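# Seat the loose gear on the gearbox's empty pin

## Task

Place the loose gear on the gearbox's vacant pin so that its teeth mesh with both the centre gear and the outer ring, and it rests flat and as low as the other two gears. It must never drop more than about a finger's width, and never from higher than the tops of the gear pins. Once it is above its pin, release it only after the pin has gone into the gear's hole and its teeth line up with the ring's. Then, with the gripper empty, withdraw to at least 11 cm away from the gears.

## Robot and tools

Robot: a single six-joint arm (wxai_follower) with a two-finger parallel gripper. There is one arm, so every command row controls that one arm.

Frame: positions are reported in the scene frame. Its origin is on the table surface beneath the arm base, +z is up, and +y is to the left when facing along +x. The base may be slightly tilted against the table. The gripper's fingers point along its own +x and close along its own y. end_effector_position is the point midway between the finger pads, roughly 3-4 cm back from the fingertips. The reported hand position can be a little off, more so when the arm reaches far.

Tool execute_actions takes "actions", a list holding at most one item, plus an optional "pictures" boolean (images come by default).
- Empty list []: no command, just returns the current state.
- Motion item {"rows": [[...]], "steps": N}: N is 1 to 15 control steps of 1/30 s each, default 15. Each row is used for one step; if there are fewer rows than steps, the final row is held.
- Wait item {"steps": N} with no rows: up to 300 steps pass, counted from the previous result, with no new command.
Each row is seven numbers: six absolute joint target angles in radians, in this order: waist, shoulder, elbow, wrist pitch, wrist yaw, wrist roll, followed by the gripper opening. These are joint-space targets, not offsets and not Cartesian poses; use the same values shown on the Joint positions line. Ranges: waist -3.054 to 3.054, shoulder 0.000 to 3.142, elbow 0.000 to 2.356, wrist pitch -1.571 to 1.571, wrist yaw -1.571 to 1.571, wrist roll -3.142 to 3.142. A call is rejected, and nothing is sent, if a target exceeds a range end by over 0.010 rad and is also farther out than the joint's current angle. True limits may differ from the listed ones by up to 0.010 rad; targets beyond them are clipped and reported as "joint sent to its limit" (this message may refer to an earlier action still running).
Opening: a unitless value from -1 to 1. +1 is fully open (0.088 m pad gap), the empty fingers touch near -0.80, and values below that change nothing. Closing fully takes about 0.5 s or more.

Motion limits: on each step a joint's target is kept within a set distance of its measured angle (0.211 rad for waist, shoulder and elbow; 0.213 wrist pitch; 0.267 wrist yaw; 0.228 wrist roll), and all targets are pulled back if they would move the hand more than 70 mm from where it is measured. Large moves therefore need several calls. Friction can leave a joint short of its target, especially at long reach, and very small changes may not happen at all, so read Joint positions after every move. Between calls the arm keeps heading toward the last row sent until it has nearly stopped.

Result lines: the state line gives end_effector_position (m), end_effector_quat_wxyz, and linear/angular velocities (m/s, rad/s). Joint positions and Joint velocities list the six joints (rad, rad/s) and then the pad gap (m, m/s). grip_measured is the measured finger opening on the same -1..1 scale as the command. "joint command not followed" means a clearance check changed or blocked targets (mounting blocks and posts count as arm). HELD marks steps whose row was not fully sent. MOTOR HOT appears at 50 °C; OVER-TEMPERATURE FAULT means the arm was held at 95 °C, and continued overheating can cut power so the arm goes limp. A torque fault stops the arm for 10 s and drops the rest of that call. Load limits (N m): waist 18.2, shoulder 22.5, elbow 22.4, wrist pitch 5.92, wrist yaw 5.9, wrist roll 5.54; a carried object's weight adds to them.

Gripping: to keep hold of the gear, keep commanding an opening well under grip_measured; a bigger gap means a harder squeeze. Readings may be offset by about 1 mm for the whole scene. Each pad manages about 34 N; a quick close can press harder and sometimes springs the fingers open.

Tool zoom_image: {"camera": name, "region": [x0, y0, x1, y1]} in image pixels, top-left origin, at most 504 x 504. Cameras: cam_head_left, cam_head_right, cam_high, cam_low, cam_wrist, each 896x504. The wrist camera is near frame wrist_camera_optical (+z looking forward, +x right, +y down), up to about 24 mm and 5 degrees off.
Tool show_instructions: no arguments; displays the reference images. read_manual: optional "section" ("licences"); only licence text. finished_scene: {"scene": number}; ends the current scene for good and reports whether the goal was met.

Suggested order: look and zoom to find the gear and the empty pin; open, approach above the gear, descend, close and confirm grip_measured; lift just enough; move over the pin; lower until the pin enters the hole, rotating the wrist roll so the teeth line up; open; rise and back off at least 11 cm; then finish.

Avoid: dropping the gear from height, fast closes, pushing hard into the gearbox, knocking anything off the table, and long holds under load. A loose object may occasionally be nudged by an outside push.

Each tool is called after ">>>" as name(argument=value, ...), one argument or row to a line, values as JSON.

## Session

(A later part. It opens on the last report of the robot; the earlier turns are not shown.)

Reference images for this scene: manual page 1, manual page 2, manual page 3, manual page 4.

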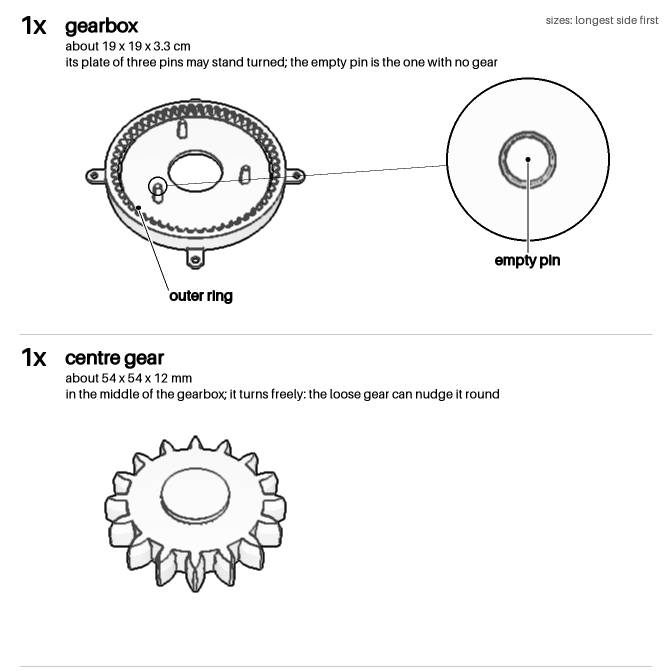

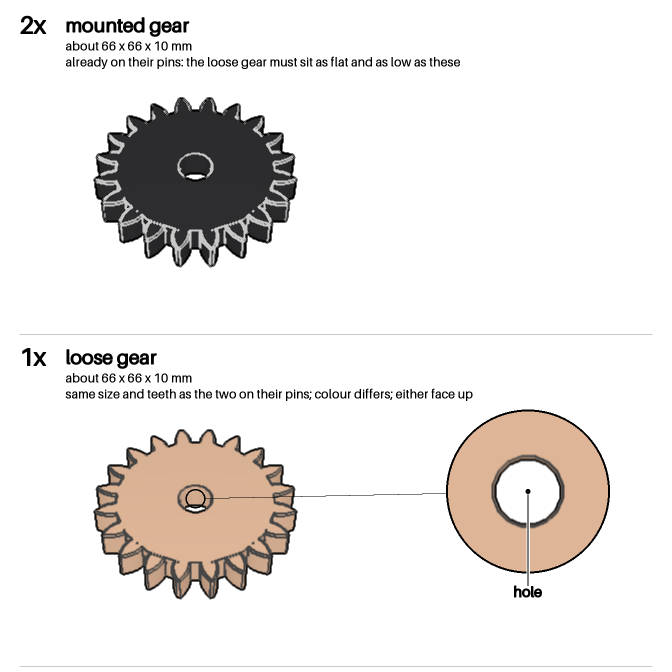

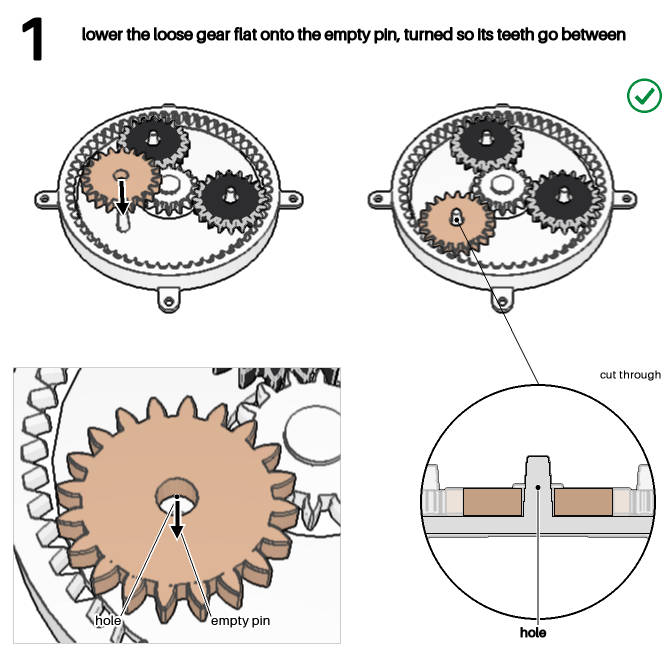

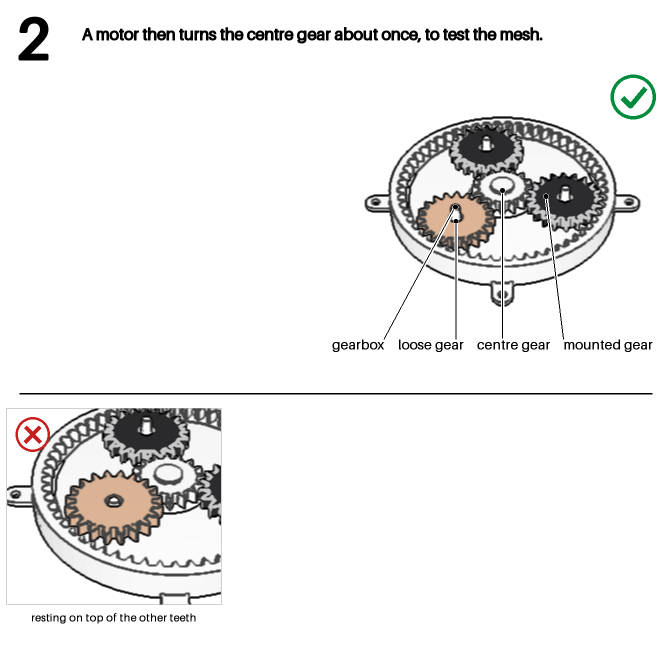

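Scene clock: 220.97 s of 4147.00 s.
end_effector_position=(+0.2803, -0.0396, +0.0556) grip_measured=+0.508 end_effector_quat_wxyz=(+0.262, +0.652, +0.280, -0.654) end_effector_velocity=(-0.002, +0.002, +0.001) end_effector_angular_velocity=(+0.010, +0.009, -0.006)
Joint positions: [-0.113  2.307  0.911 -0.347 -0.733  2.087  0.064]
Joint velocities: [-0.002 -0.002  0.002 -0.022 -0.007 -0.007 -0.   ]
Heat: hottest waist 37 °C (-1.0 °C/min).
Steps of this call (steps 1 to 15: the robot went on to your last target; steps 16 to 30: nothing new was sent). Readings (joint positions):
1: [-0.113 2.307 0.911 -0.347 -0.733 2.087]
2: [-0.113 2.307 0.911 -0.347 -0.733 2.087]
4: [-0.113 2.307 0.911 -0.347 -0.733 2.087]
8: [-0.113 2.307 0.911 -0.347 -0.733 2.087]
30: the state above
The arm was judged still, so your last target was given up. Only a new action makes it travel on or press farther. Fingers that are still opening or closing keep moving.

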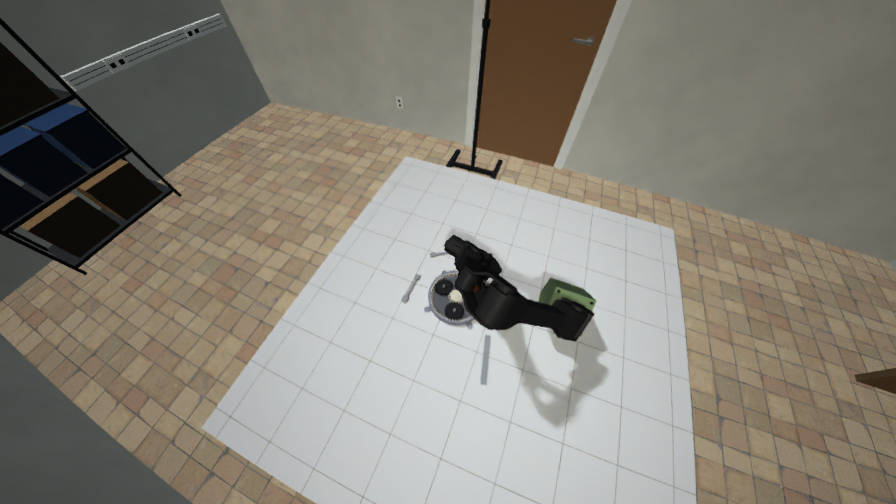

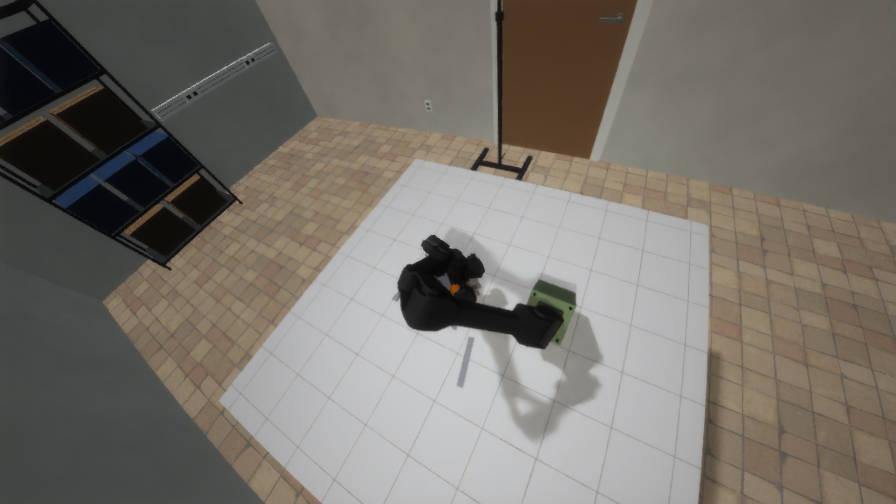

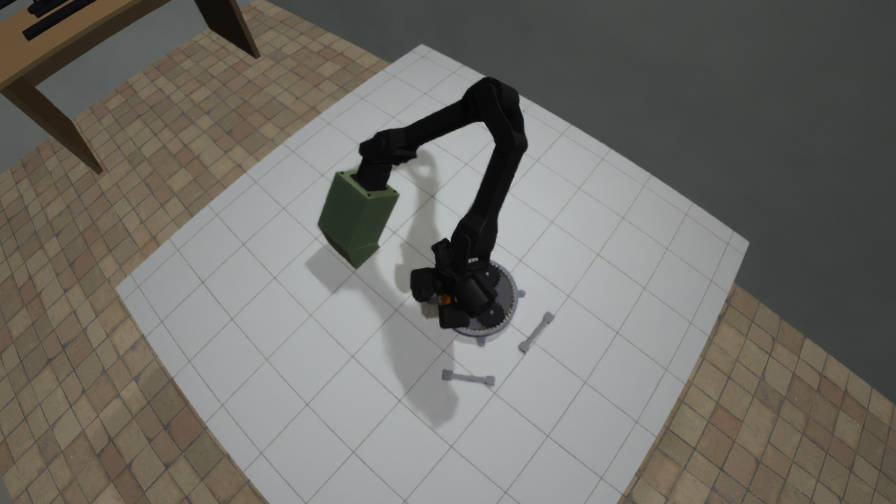

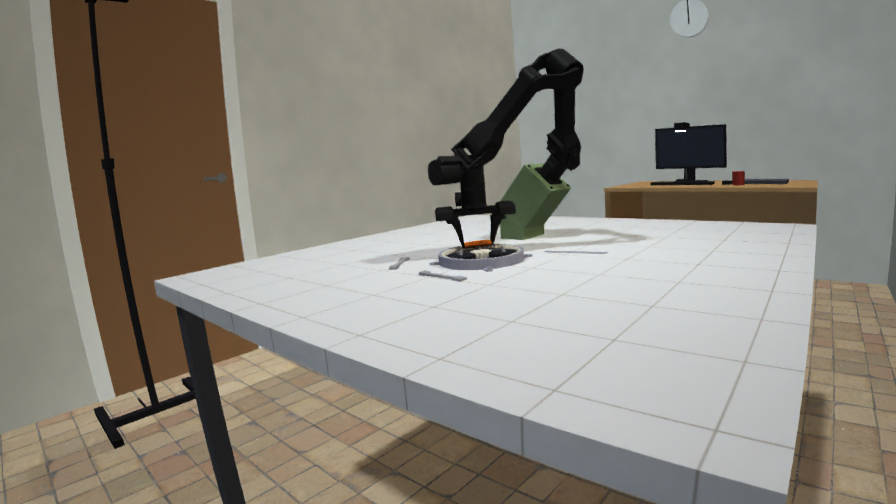

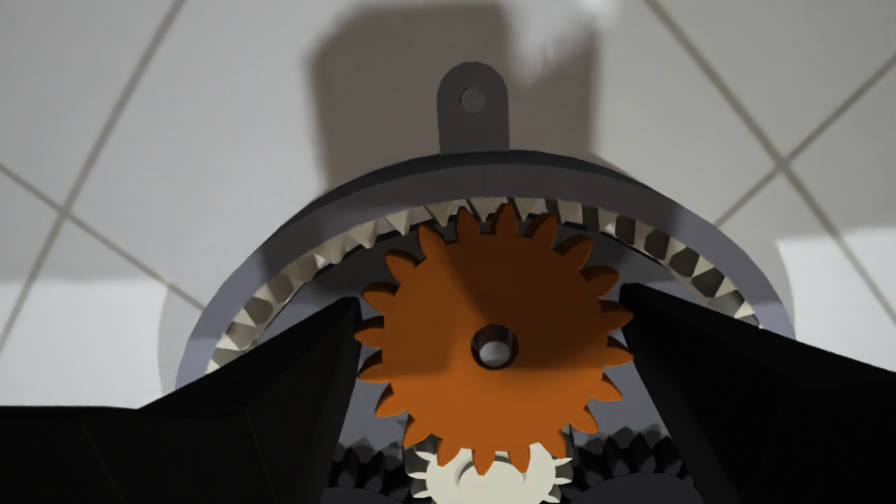

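>>> execute_actions(
  actions=[],
)

Scene clock: 228.47 s of 4147.00 s.
end_effector_position=(+0.2801, -0.0398, +0.0553) grip_measured=+0.508 end_effector_quat_wxyz=(+0.261, +0.652, +0.280, -0.654) end_effector_velocity=(-0.001, +0.001, +0.001) end_effector_angular_velocity=(+0.009, +0.001, +0.015)
Joint positions: [-0.113  2.308  0.911 -0.346 -0.733  2.087  0.064]
Joint velocities: [-0.002 -0.002 -0.002 -0.007 -0.007 -0.022  0.   ]
Heat: hottest waist 38 °C (-1.0 °C/min).
Steps of this call (steps 1 to 225: nothing new was sent). Readings (joint positions):
1: [-0.113 2.307 0.911 -0.347 -0.733 2.087]
2: [-0.113 2.307 0.911 -0.347 -0.733 2.087]
4: [-0.113 2.307 0.911 -0.347 -0.733 2.087]
8: [-0.113 2.307 0.911 -0.347 -0.733 2.087]
225: the state above

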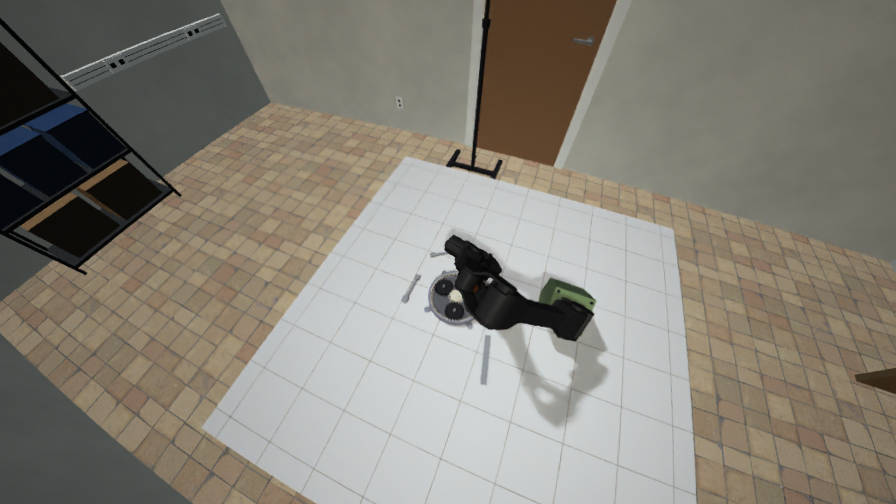

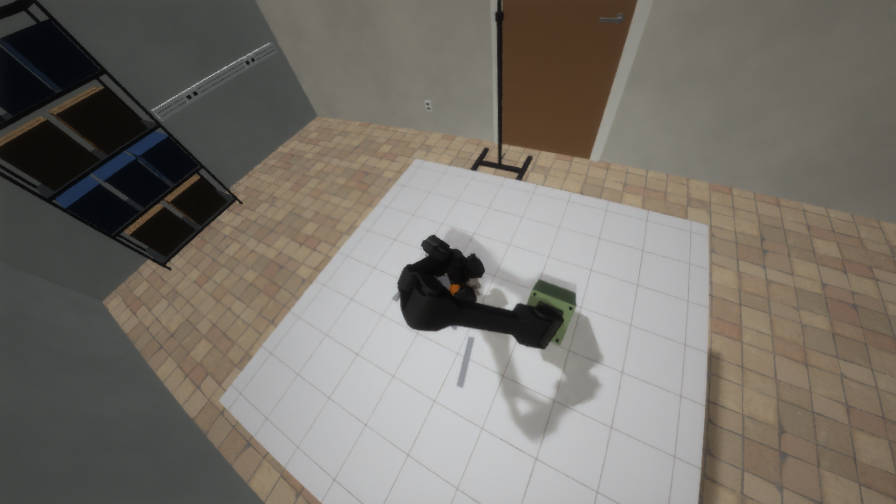

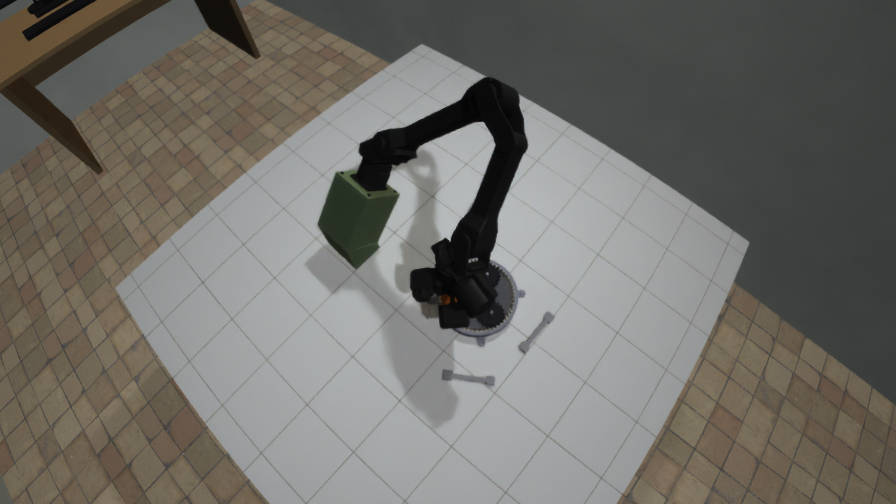

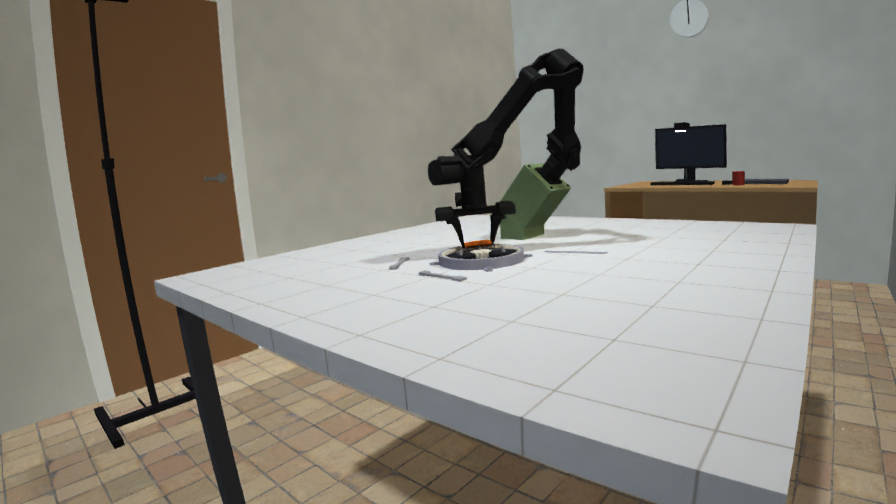

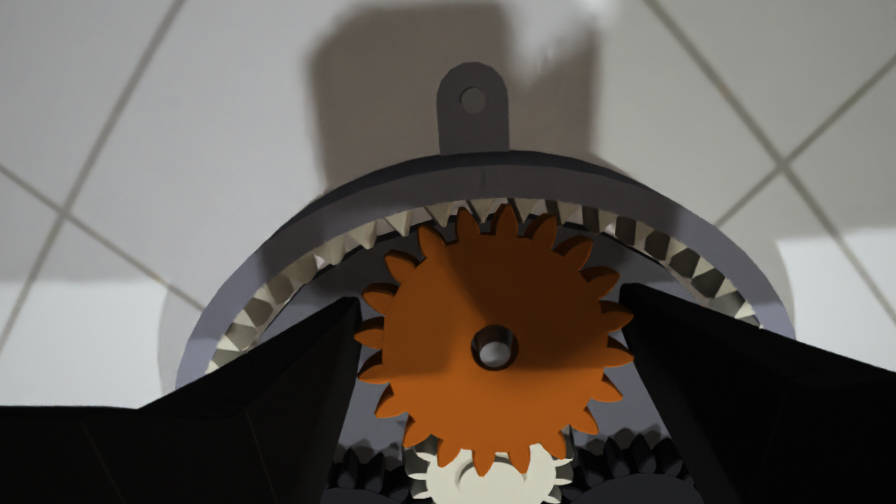

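>>> show_instructions(
)

>>> execute_actions(
  actions=[
    {"rows":[[-0.118,2.335,0.9,-0.36,-0.716,2.05,0.25],[-0.118,2.335,0.9,-0.36,-0.716,2.05,0.25],[-0.118,2.335,0.9,-0.36,-0.716,2.05,0.25],[-0.118,2.335,0.9,-0.36,-0.716,2.05,0.25],[-0.118,2.335,0.9,-0.36,-0.716,2.05,0.25],[-0.118,2.335,0.9,-0.36,-0.716,2.05,0.25],[-0.118,2.335,0.9,-0.36,-0.716,2.05,0.25],[-0.118,2.335,0.9,-0.36,-0.716,2.13,0.25]],"steps":15},
  ],
)

Reference images for this scene: manual page 1, manual page 2, manual page 3, manual page 4.

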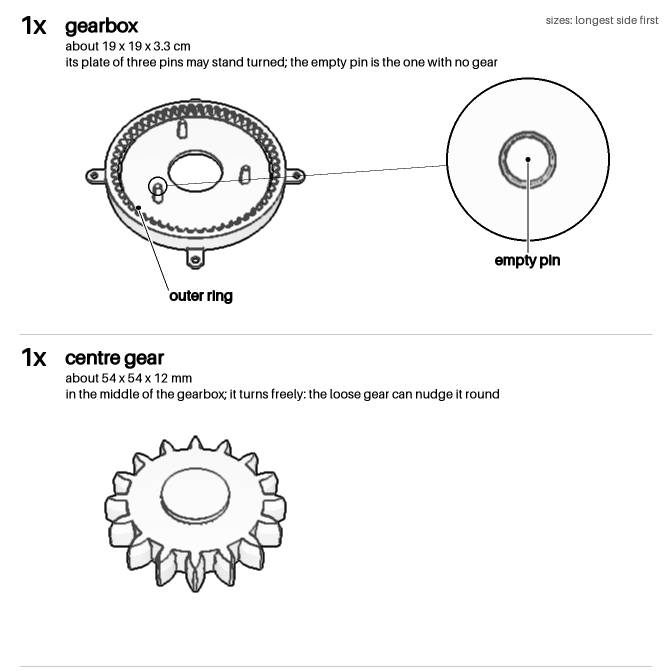

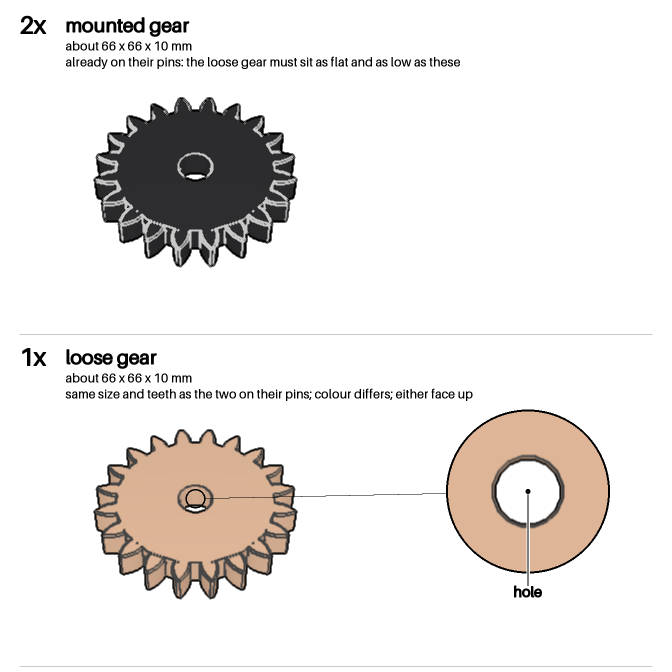

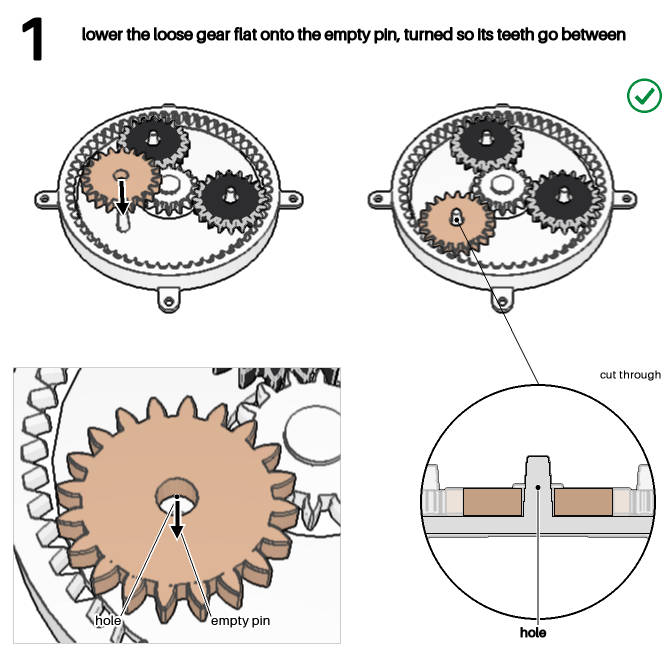

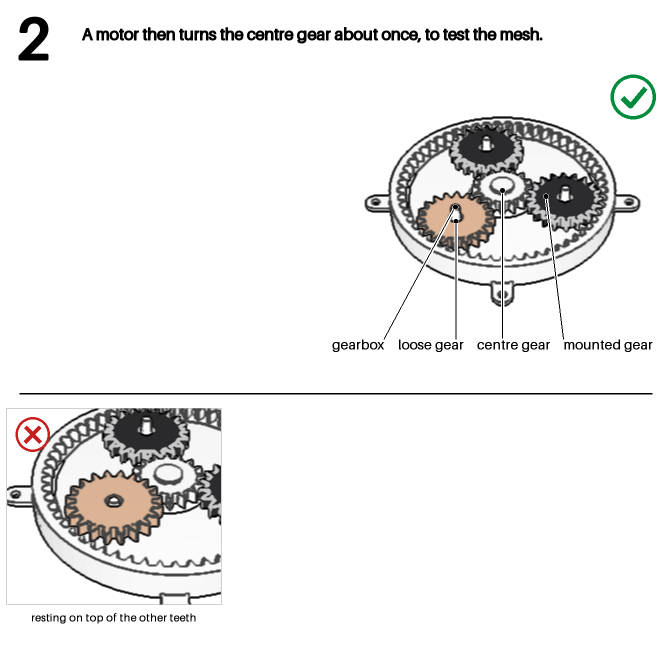

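Scene clock: 233.53 s of 4147.00 s.
end_effector_position=(+0.2798, -0.0400, +0.0551) grip_measured=+0.508 end_effector_quat_wxyz=(+0.251, +0.656, +0.270, -0.659) end_effector_velocity=(+0.001, -0.002, +0.001) end_effector_angular_velocity=(-0.008, +0.004, -0.069)
Joint positions: [-0.113  2.311  0.912 -0.348 -0.734  2.115  0.064]
Joint velocities: [-0.002  0.002  0.007 -0.007  0.007  0.066  0.   ]
Heat: hottest waist 38 °C (-1.0 °C/min).
Steps of this call (steps 1 to 137: nothing new was sent; steps 138 to 152: all 15 steps of this action). Readings (joint positions):
138: [-0.113 2.309 0.911 -0.346 -0.734 2.085]
139: [-0.113 2.309 0.911 -0.346 -0.734 2.078]
141: [-0.113 2.309 0.911 -0.346 -0.734 2.068]
145: [-0.113 2.310 0.911 -0.348 -0.734 2.068]
152: the state above

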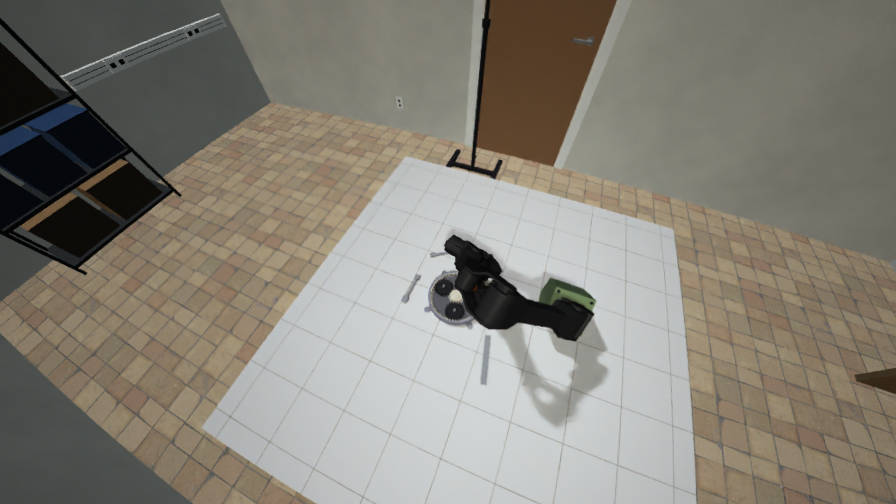

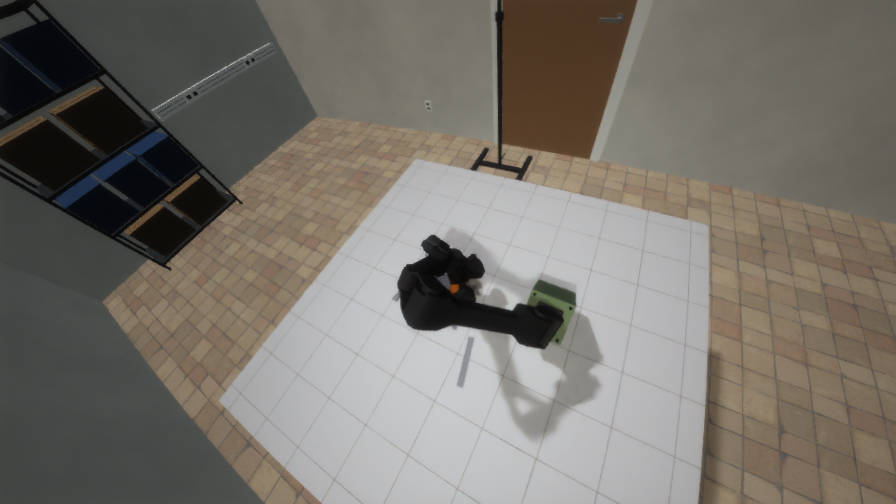

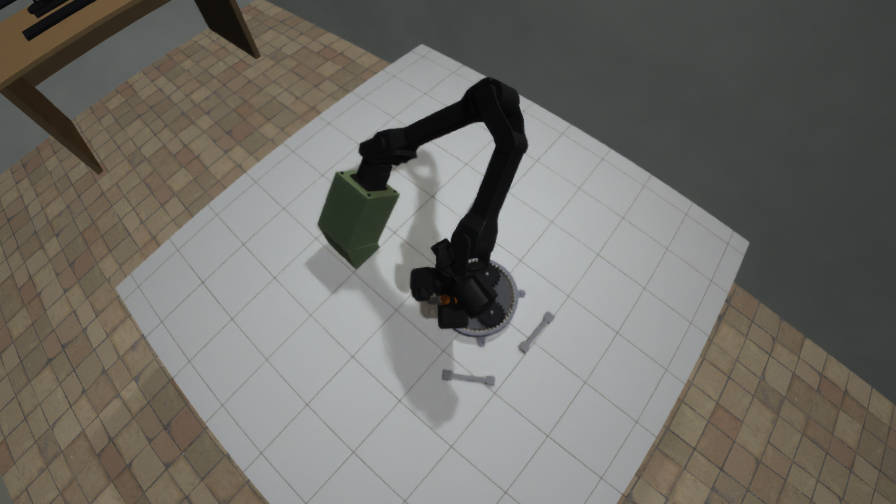

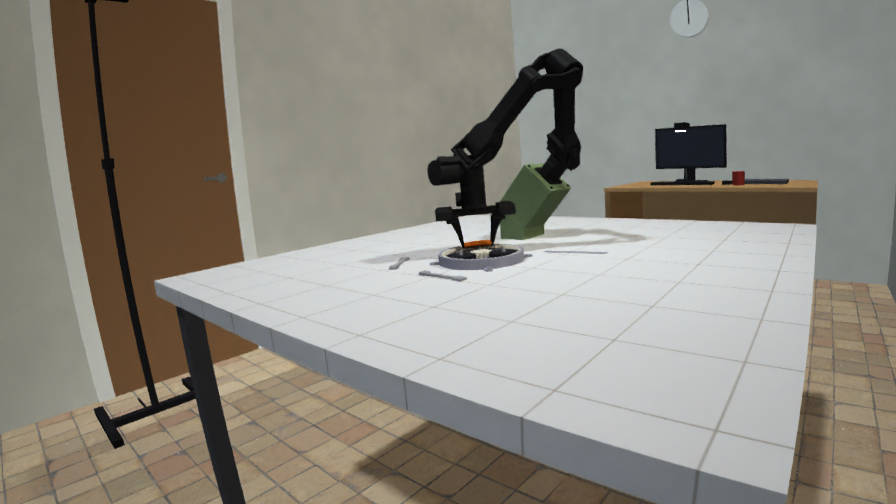

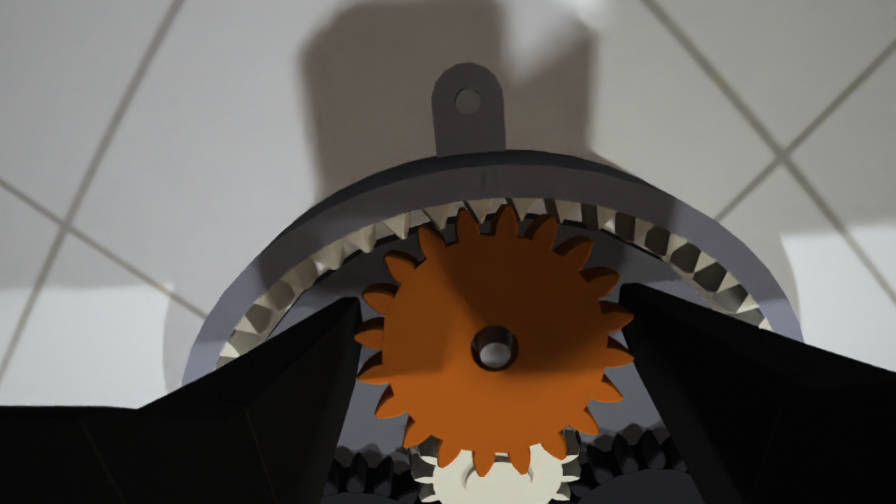

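>>> zoom_image(
  camera="cam_wrist",
  region=[380,180,640,504],
)

Region (380, 180, 640, 504) of cam_wrist's 896x504 image, scaled by 1.556, with more detail than that image has; it fills the left 404 columns of this view, and the rest is white.

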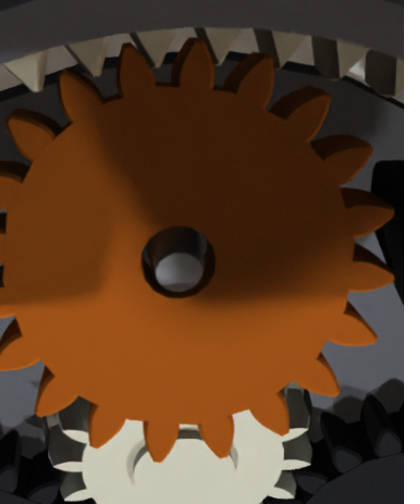

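>>> execute_actions(
  actions=[
    {"rows":[[-0.128,2.335,0.89,-0.365,-0.716,2.16,0.25],[-0.128,2.335,0.89,-0.365,-0.716,2.16,0.25],[-0.128,2.335,0.89,-0.365,-0.716,2.16,0.25],[-0.128,2.335,0.89,-0.365,-0.716,2.16,0.25],[-0.128,2.335,0.89,-0.365,-0.716,2.16,0.25],[-0.128,2.335,0.89,-0.365,-0.716,2.16,0.25],[-0.128,2.335,0.89,-0.365,-0.716,2.16,0.25],[-0.128,2.335,0.89,-0.365,-0.716,2.09,0.25]],"steps":15},
  ],
)

Scene clock: 242.53 s of 4147.00 s.
end_effector_position=(+0.2794, -0.0402, +0.0553) grip_measured=+0.508 end_effector_quat_wxyz=(+0.252, +0.655, +0.275, -0.657) end_effector_velocity=(-0.002, -0.000, +0.001) end_effector_angular_velocity=(+0.010, +0.000, +0.052)
Joint positions: [-0.116  2.313  0.913 -0.352 -0.738  2.101  0.064]
Joint velocities: [-0.007  0.002 -0.002 -0.007 -0.007 -0.066 -0.   ]
Heat: hottest waist 39 °C (+0.0 °C/min).
Steps of this call (steps 1 to 15: the robot went on to your last target; steps 16 to 255: nothing new was sent; steps 256 to 270: all 15 steps of this action). Readings (joint positions):
256: [-0.114 2.312 0.913 -0.348 -0.734 2.128]
257: [-0.114 2.312 0.913 -0.348 -0.734 2.135]
259: [-0.114 2.313 0.913 -0.348 -0.734 2.143]
263: [-0.115 2.313 0.913 -0.348 -0.735 2.143]
270: the state above

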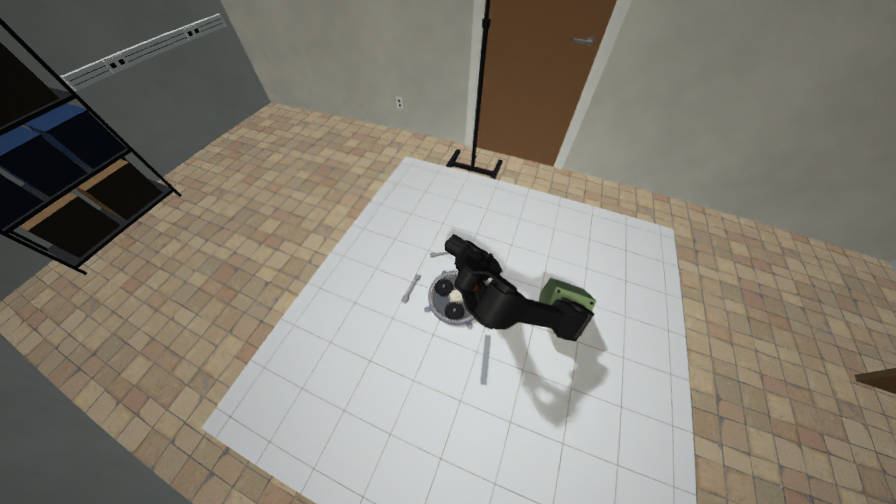

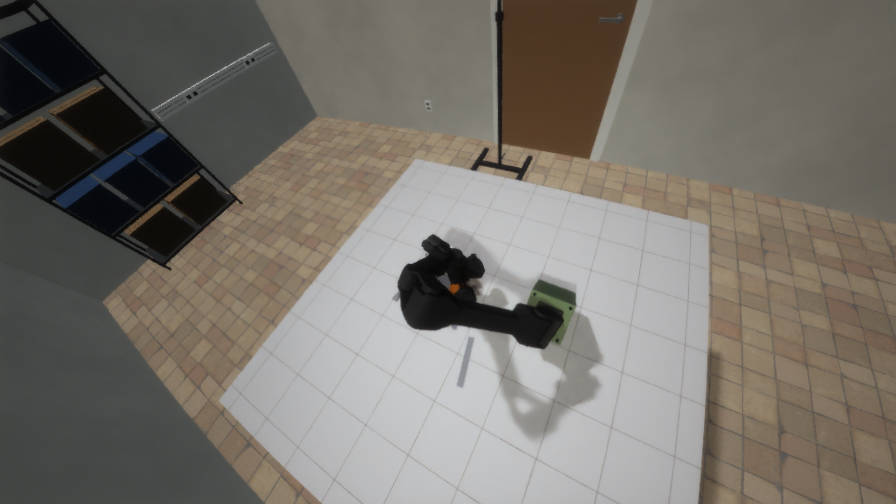

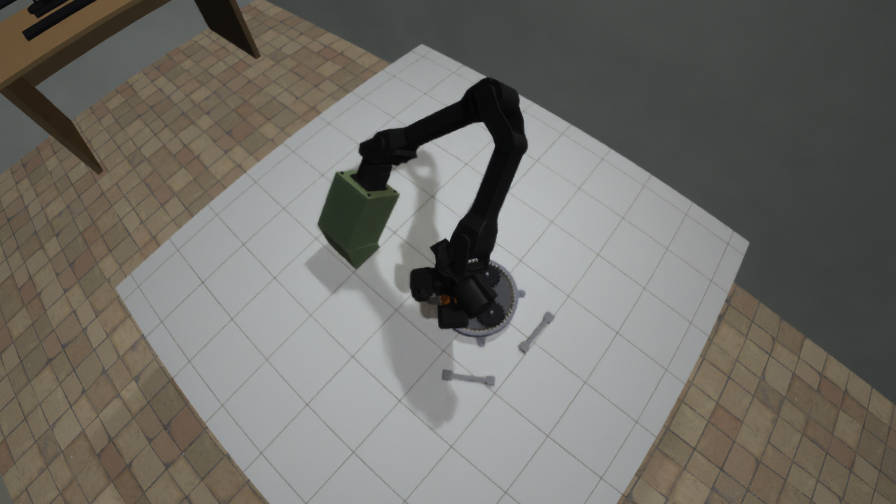

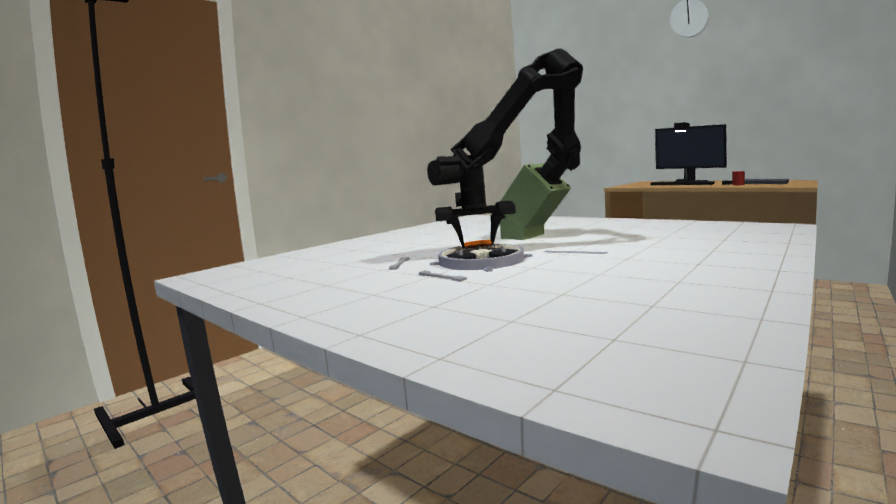

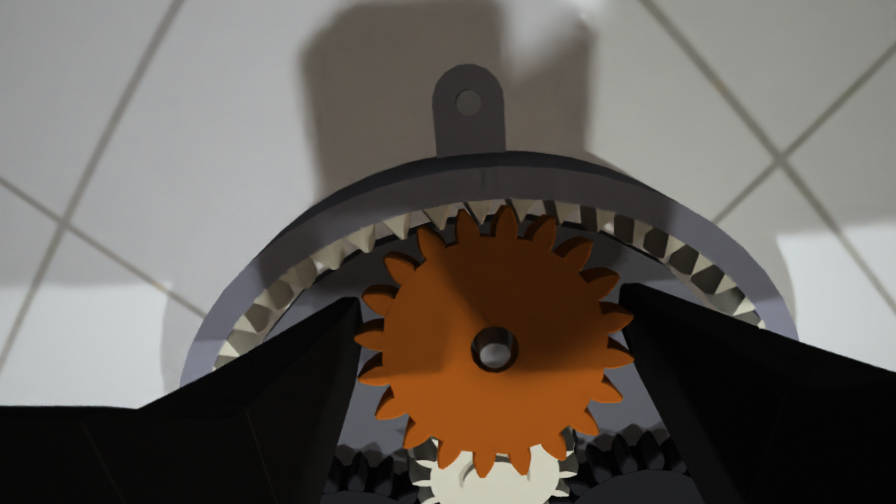

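>>> execute_actions(
  actions=[
    {"rows":[[-0.116,2.313,0.913,-0.352,-0.738,2.105,0.4],[-0.116,2.313,0.913,-0.352,-0.738,2.105,0.45],[-0.116,2.313,0.913,-0.352,-0.738,2.105,0.48],[-0.116,2.313,0.913,-0.352,-0.738,2.105,0.5],[-0.116,2.313,0.913,-0.352,-0.738,2.105,0.52],[-0.116,2.313,0.913,-0.352,-0.738,2.105,0.54],[-0.116,2.313,0.913,-0.352,-0.738,2.105,0.56],[-0.116,2.313,0.913,-0.352,-0.738,2.105,0.6]],"steps":15},
  ],
)

Scene clock: 246.43 s of 4147.00 s.
end_effector_position=(+0.2799, -0.0402, +0.0556) grip_measured=+0.589 end_effector_quat_wxyz=(+0.252, +0.656, +0.275, -0.656) end_effector_velocity=(-0.001, +0.001, +0.001) end_effector_angular_velocity=(+0.008, +0.002, -0.014)
Joint positions: [-0.117  2.313  0.914 -0.352 -0.739  2.101  0.068]
Joint velocities: [-0.002 -0.002 -0.002 -0.007 -0.007  0.007  0.004]
Heat: hottest waist 39 °C (+0.0 °C/min).
Steps of this call (steps 1 to 15: the robot went on to your last target; steps 16 to 102: nothing new was sent; steps 103 to 117: all 15 steps of this action). Readings (joint positions):
103: [-0.117 2.313 0.913 -0.352 -0.738 2.095]
104: [-0.117 2.313 0.913 -0.352 -0.739 2.095]
106: [-0.117 2.313 0.914 -0.352 -0.740 2.096]
110: [-0.117 2.313 0.914 -0.350 -0.740 2.098]
117: the state above

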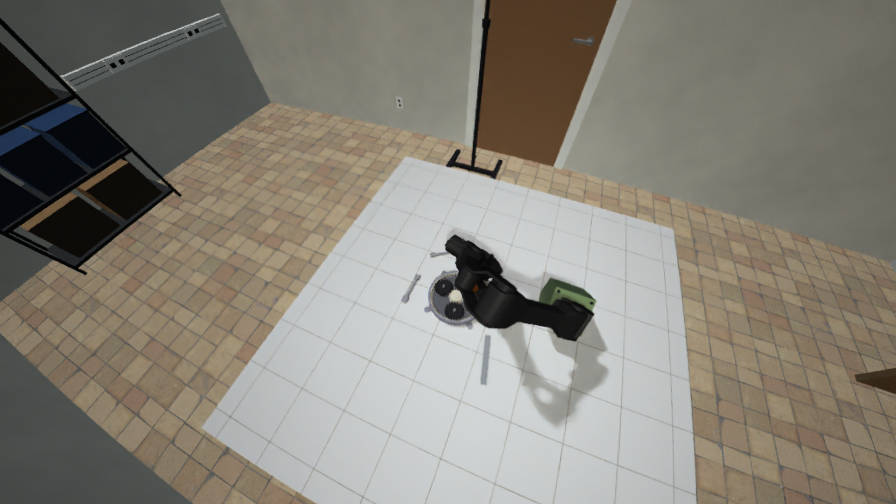

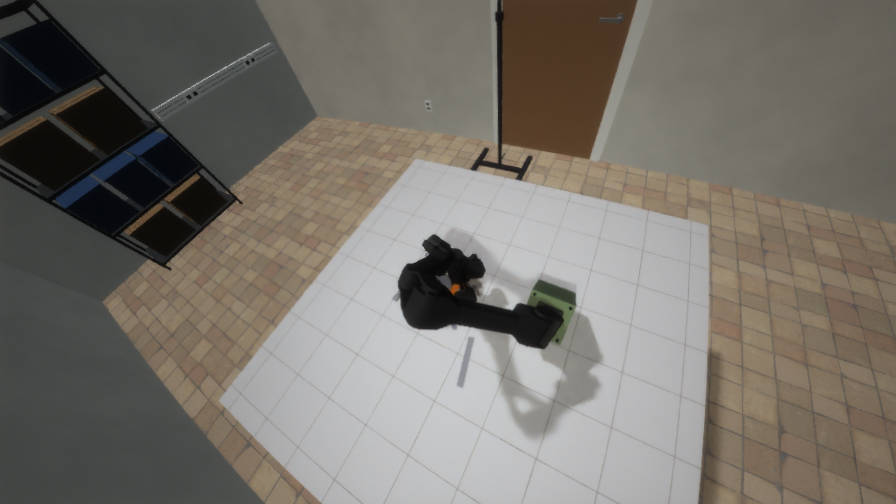

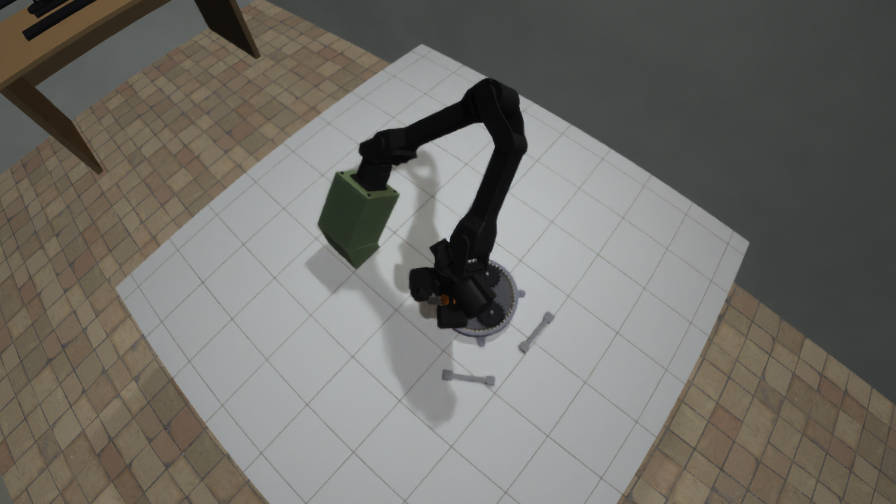

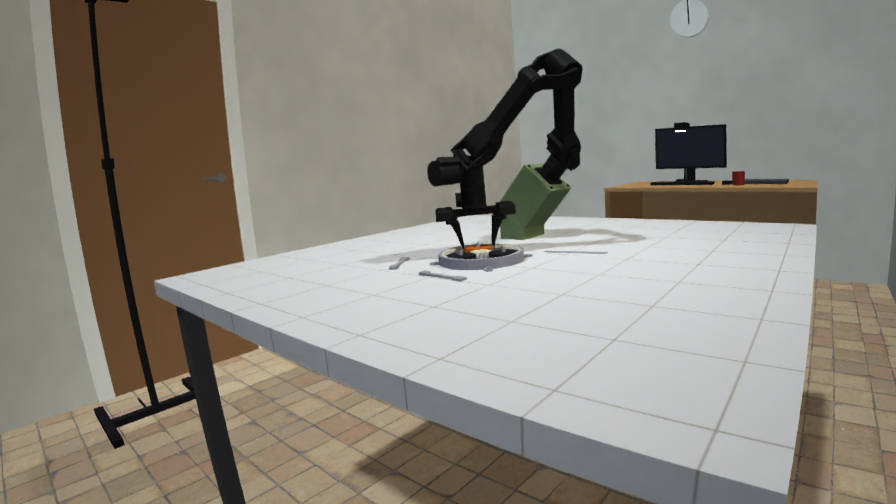

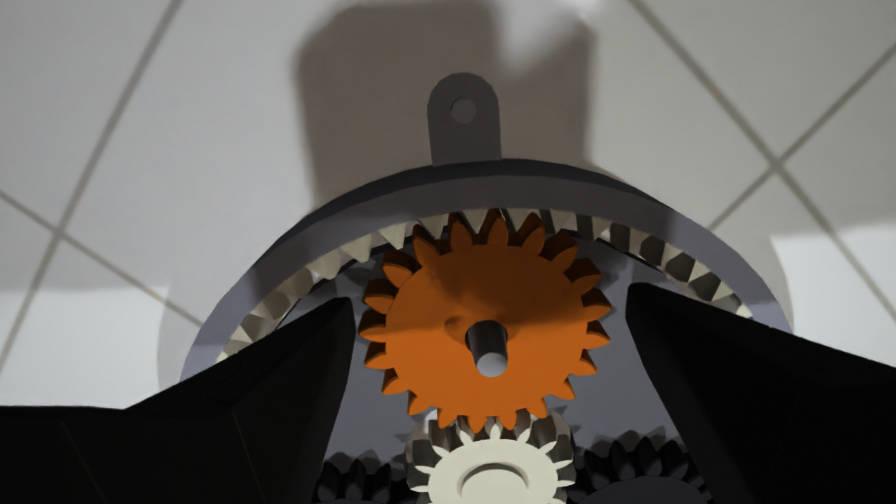

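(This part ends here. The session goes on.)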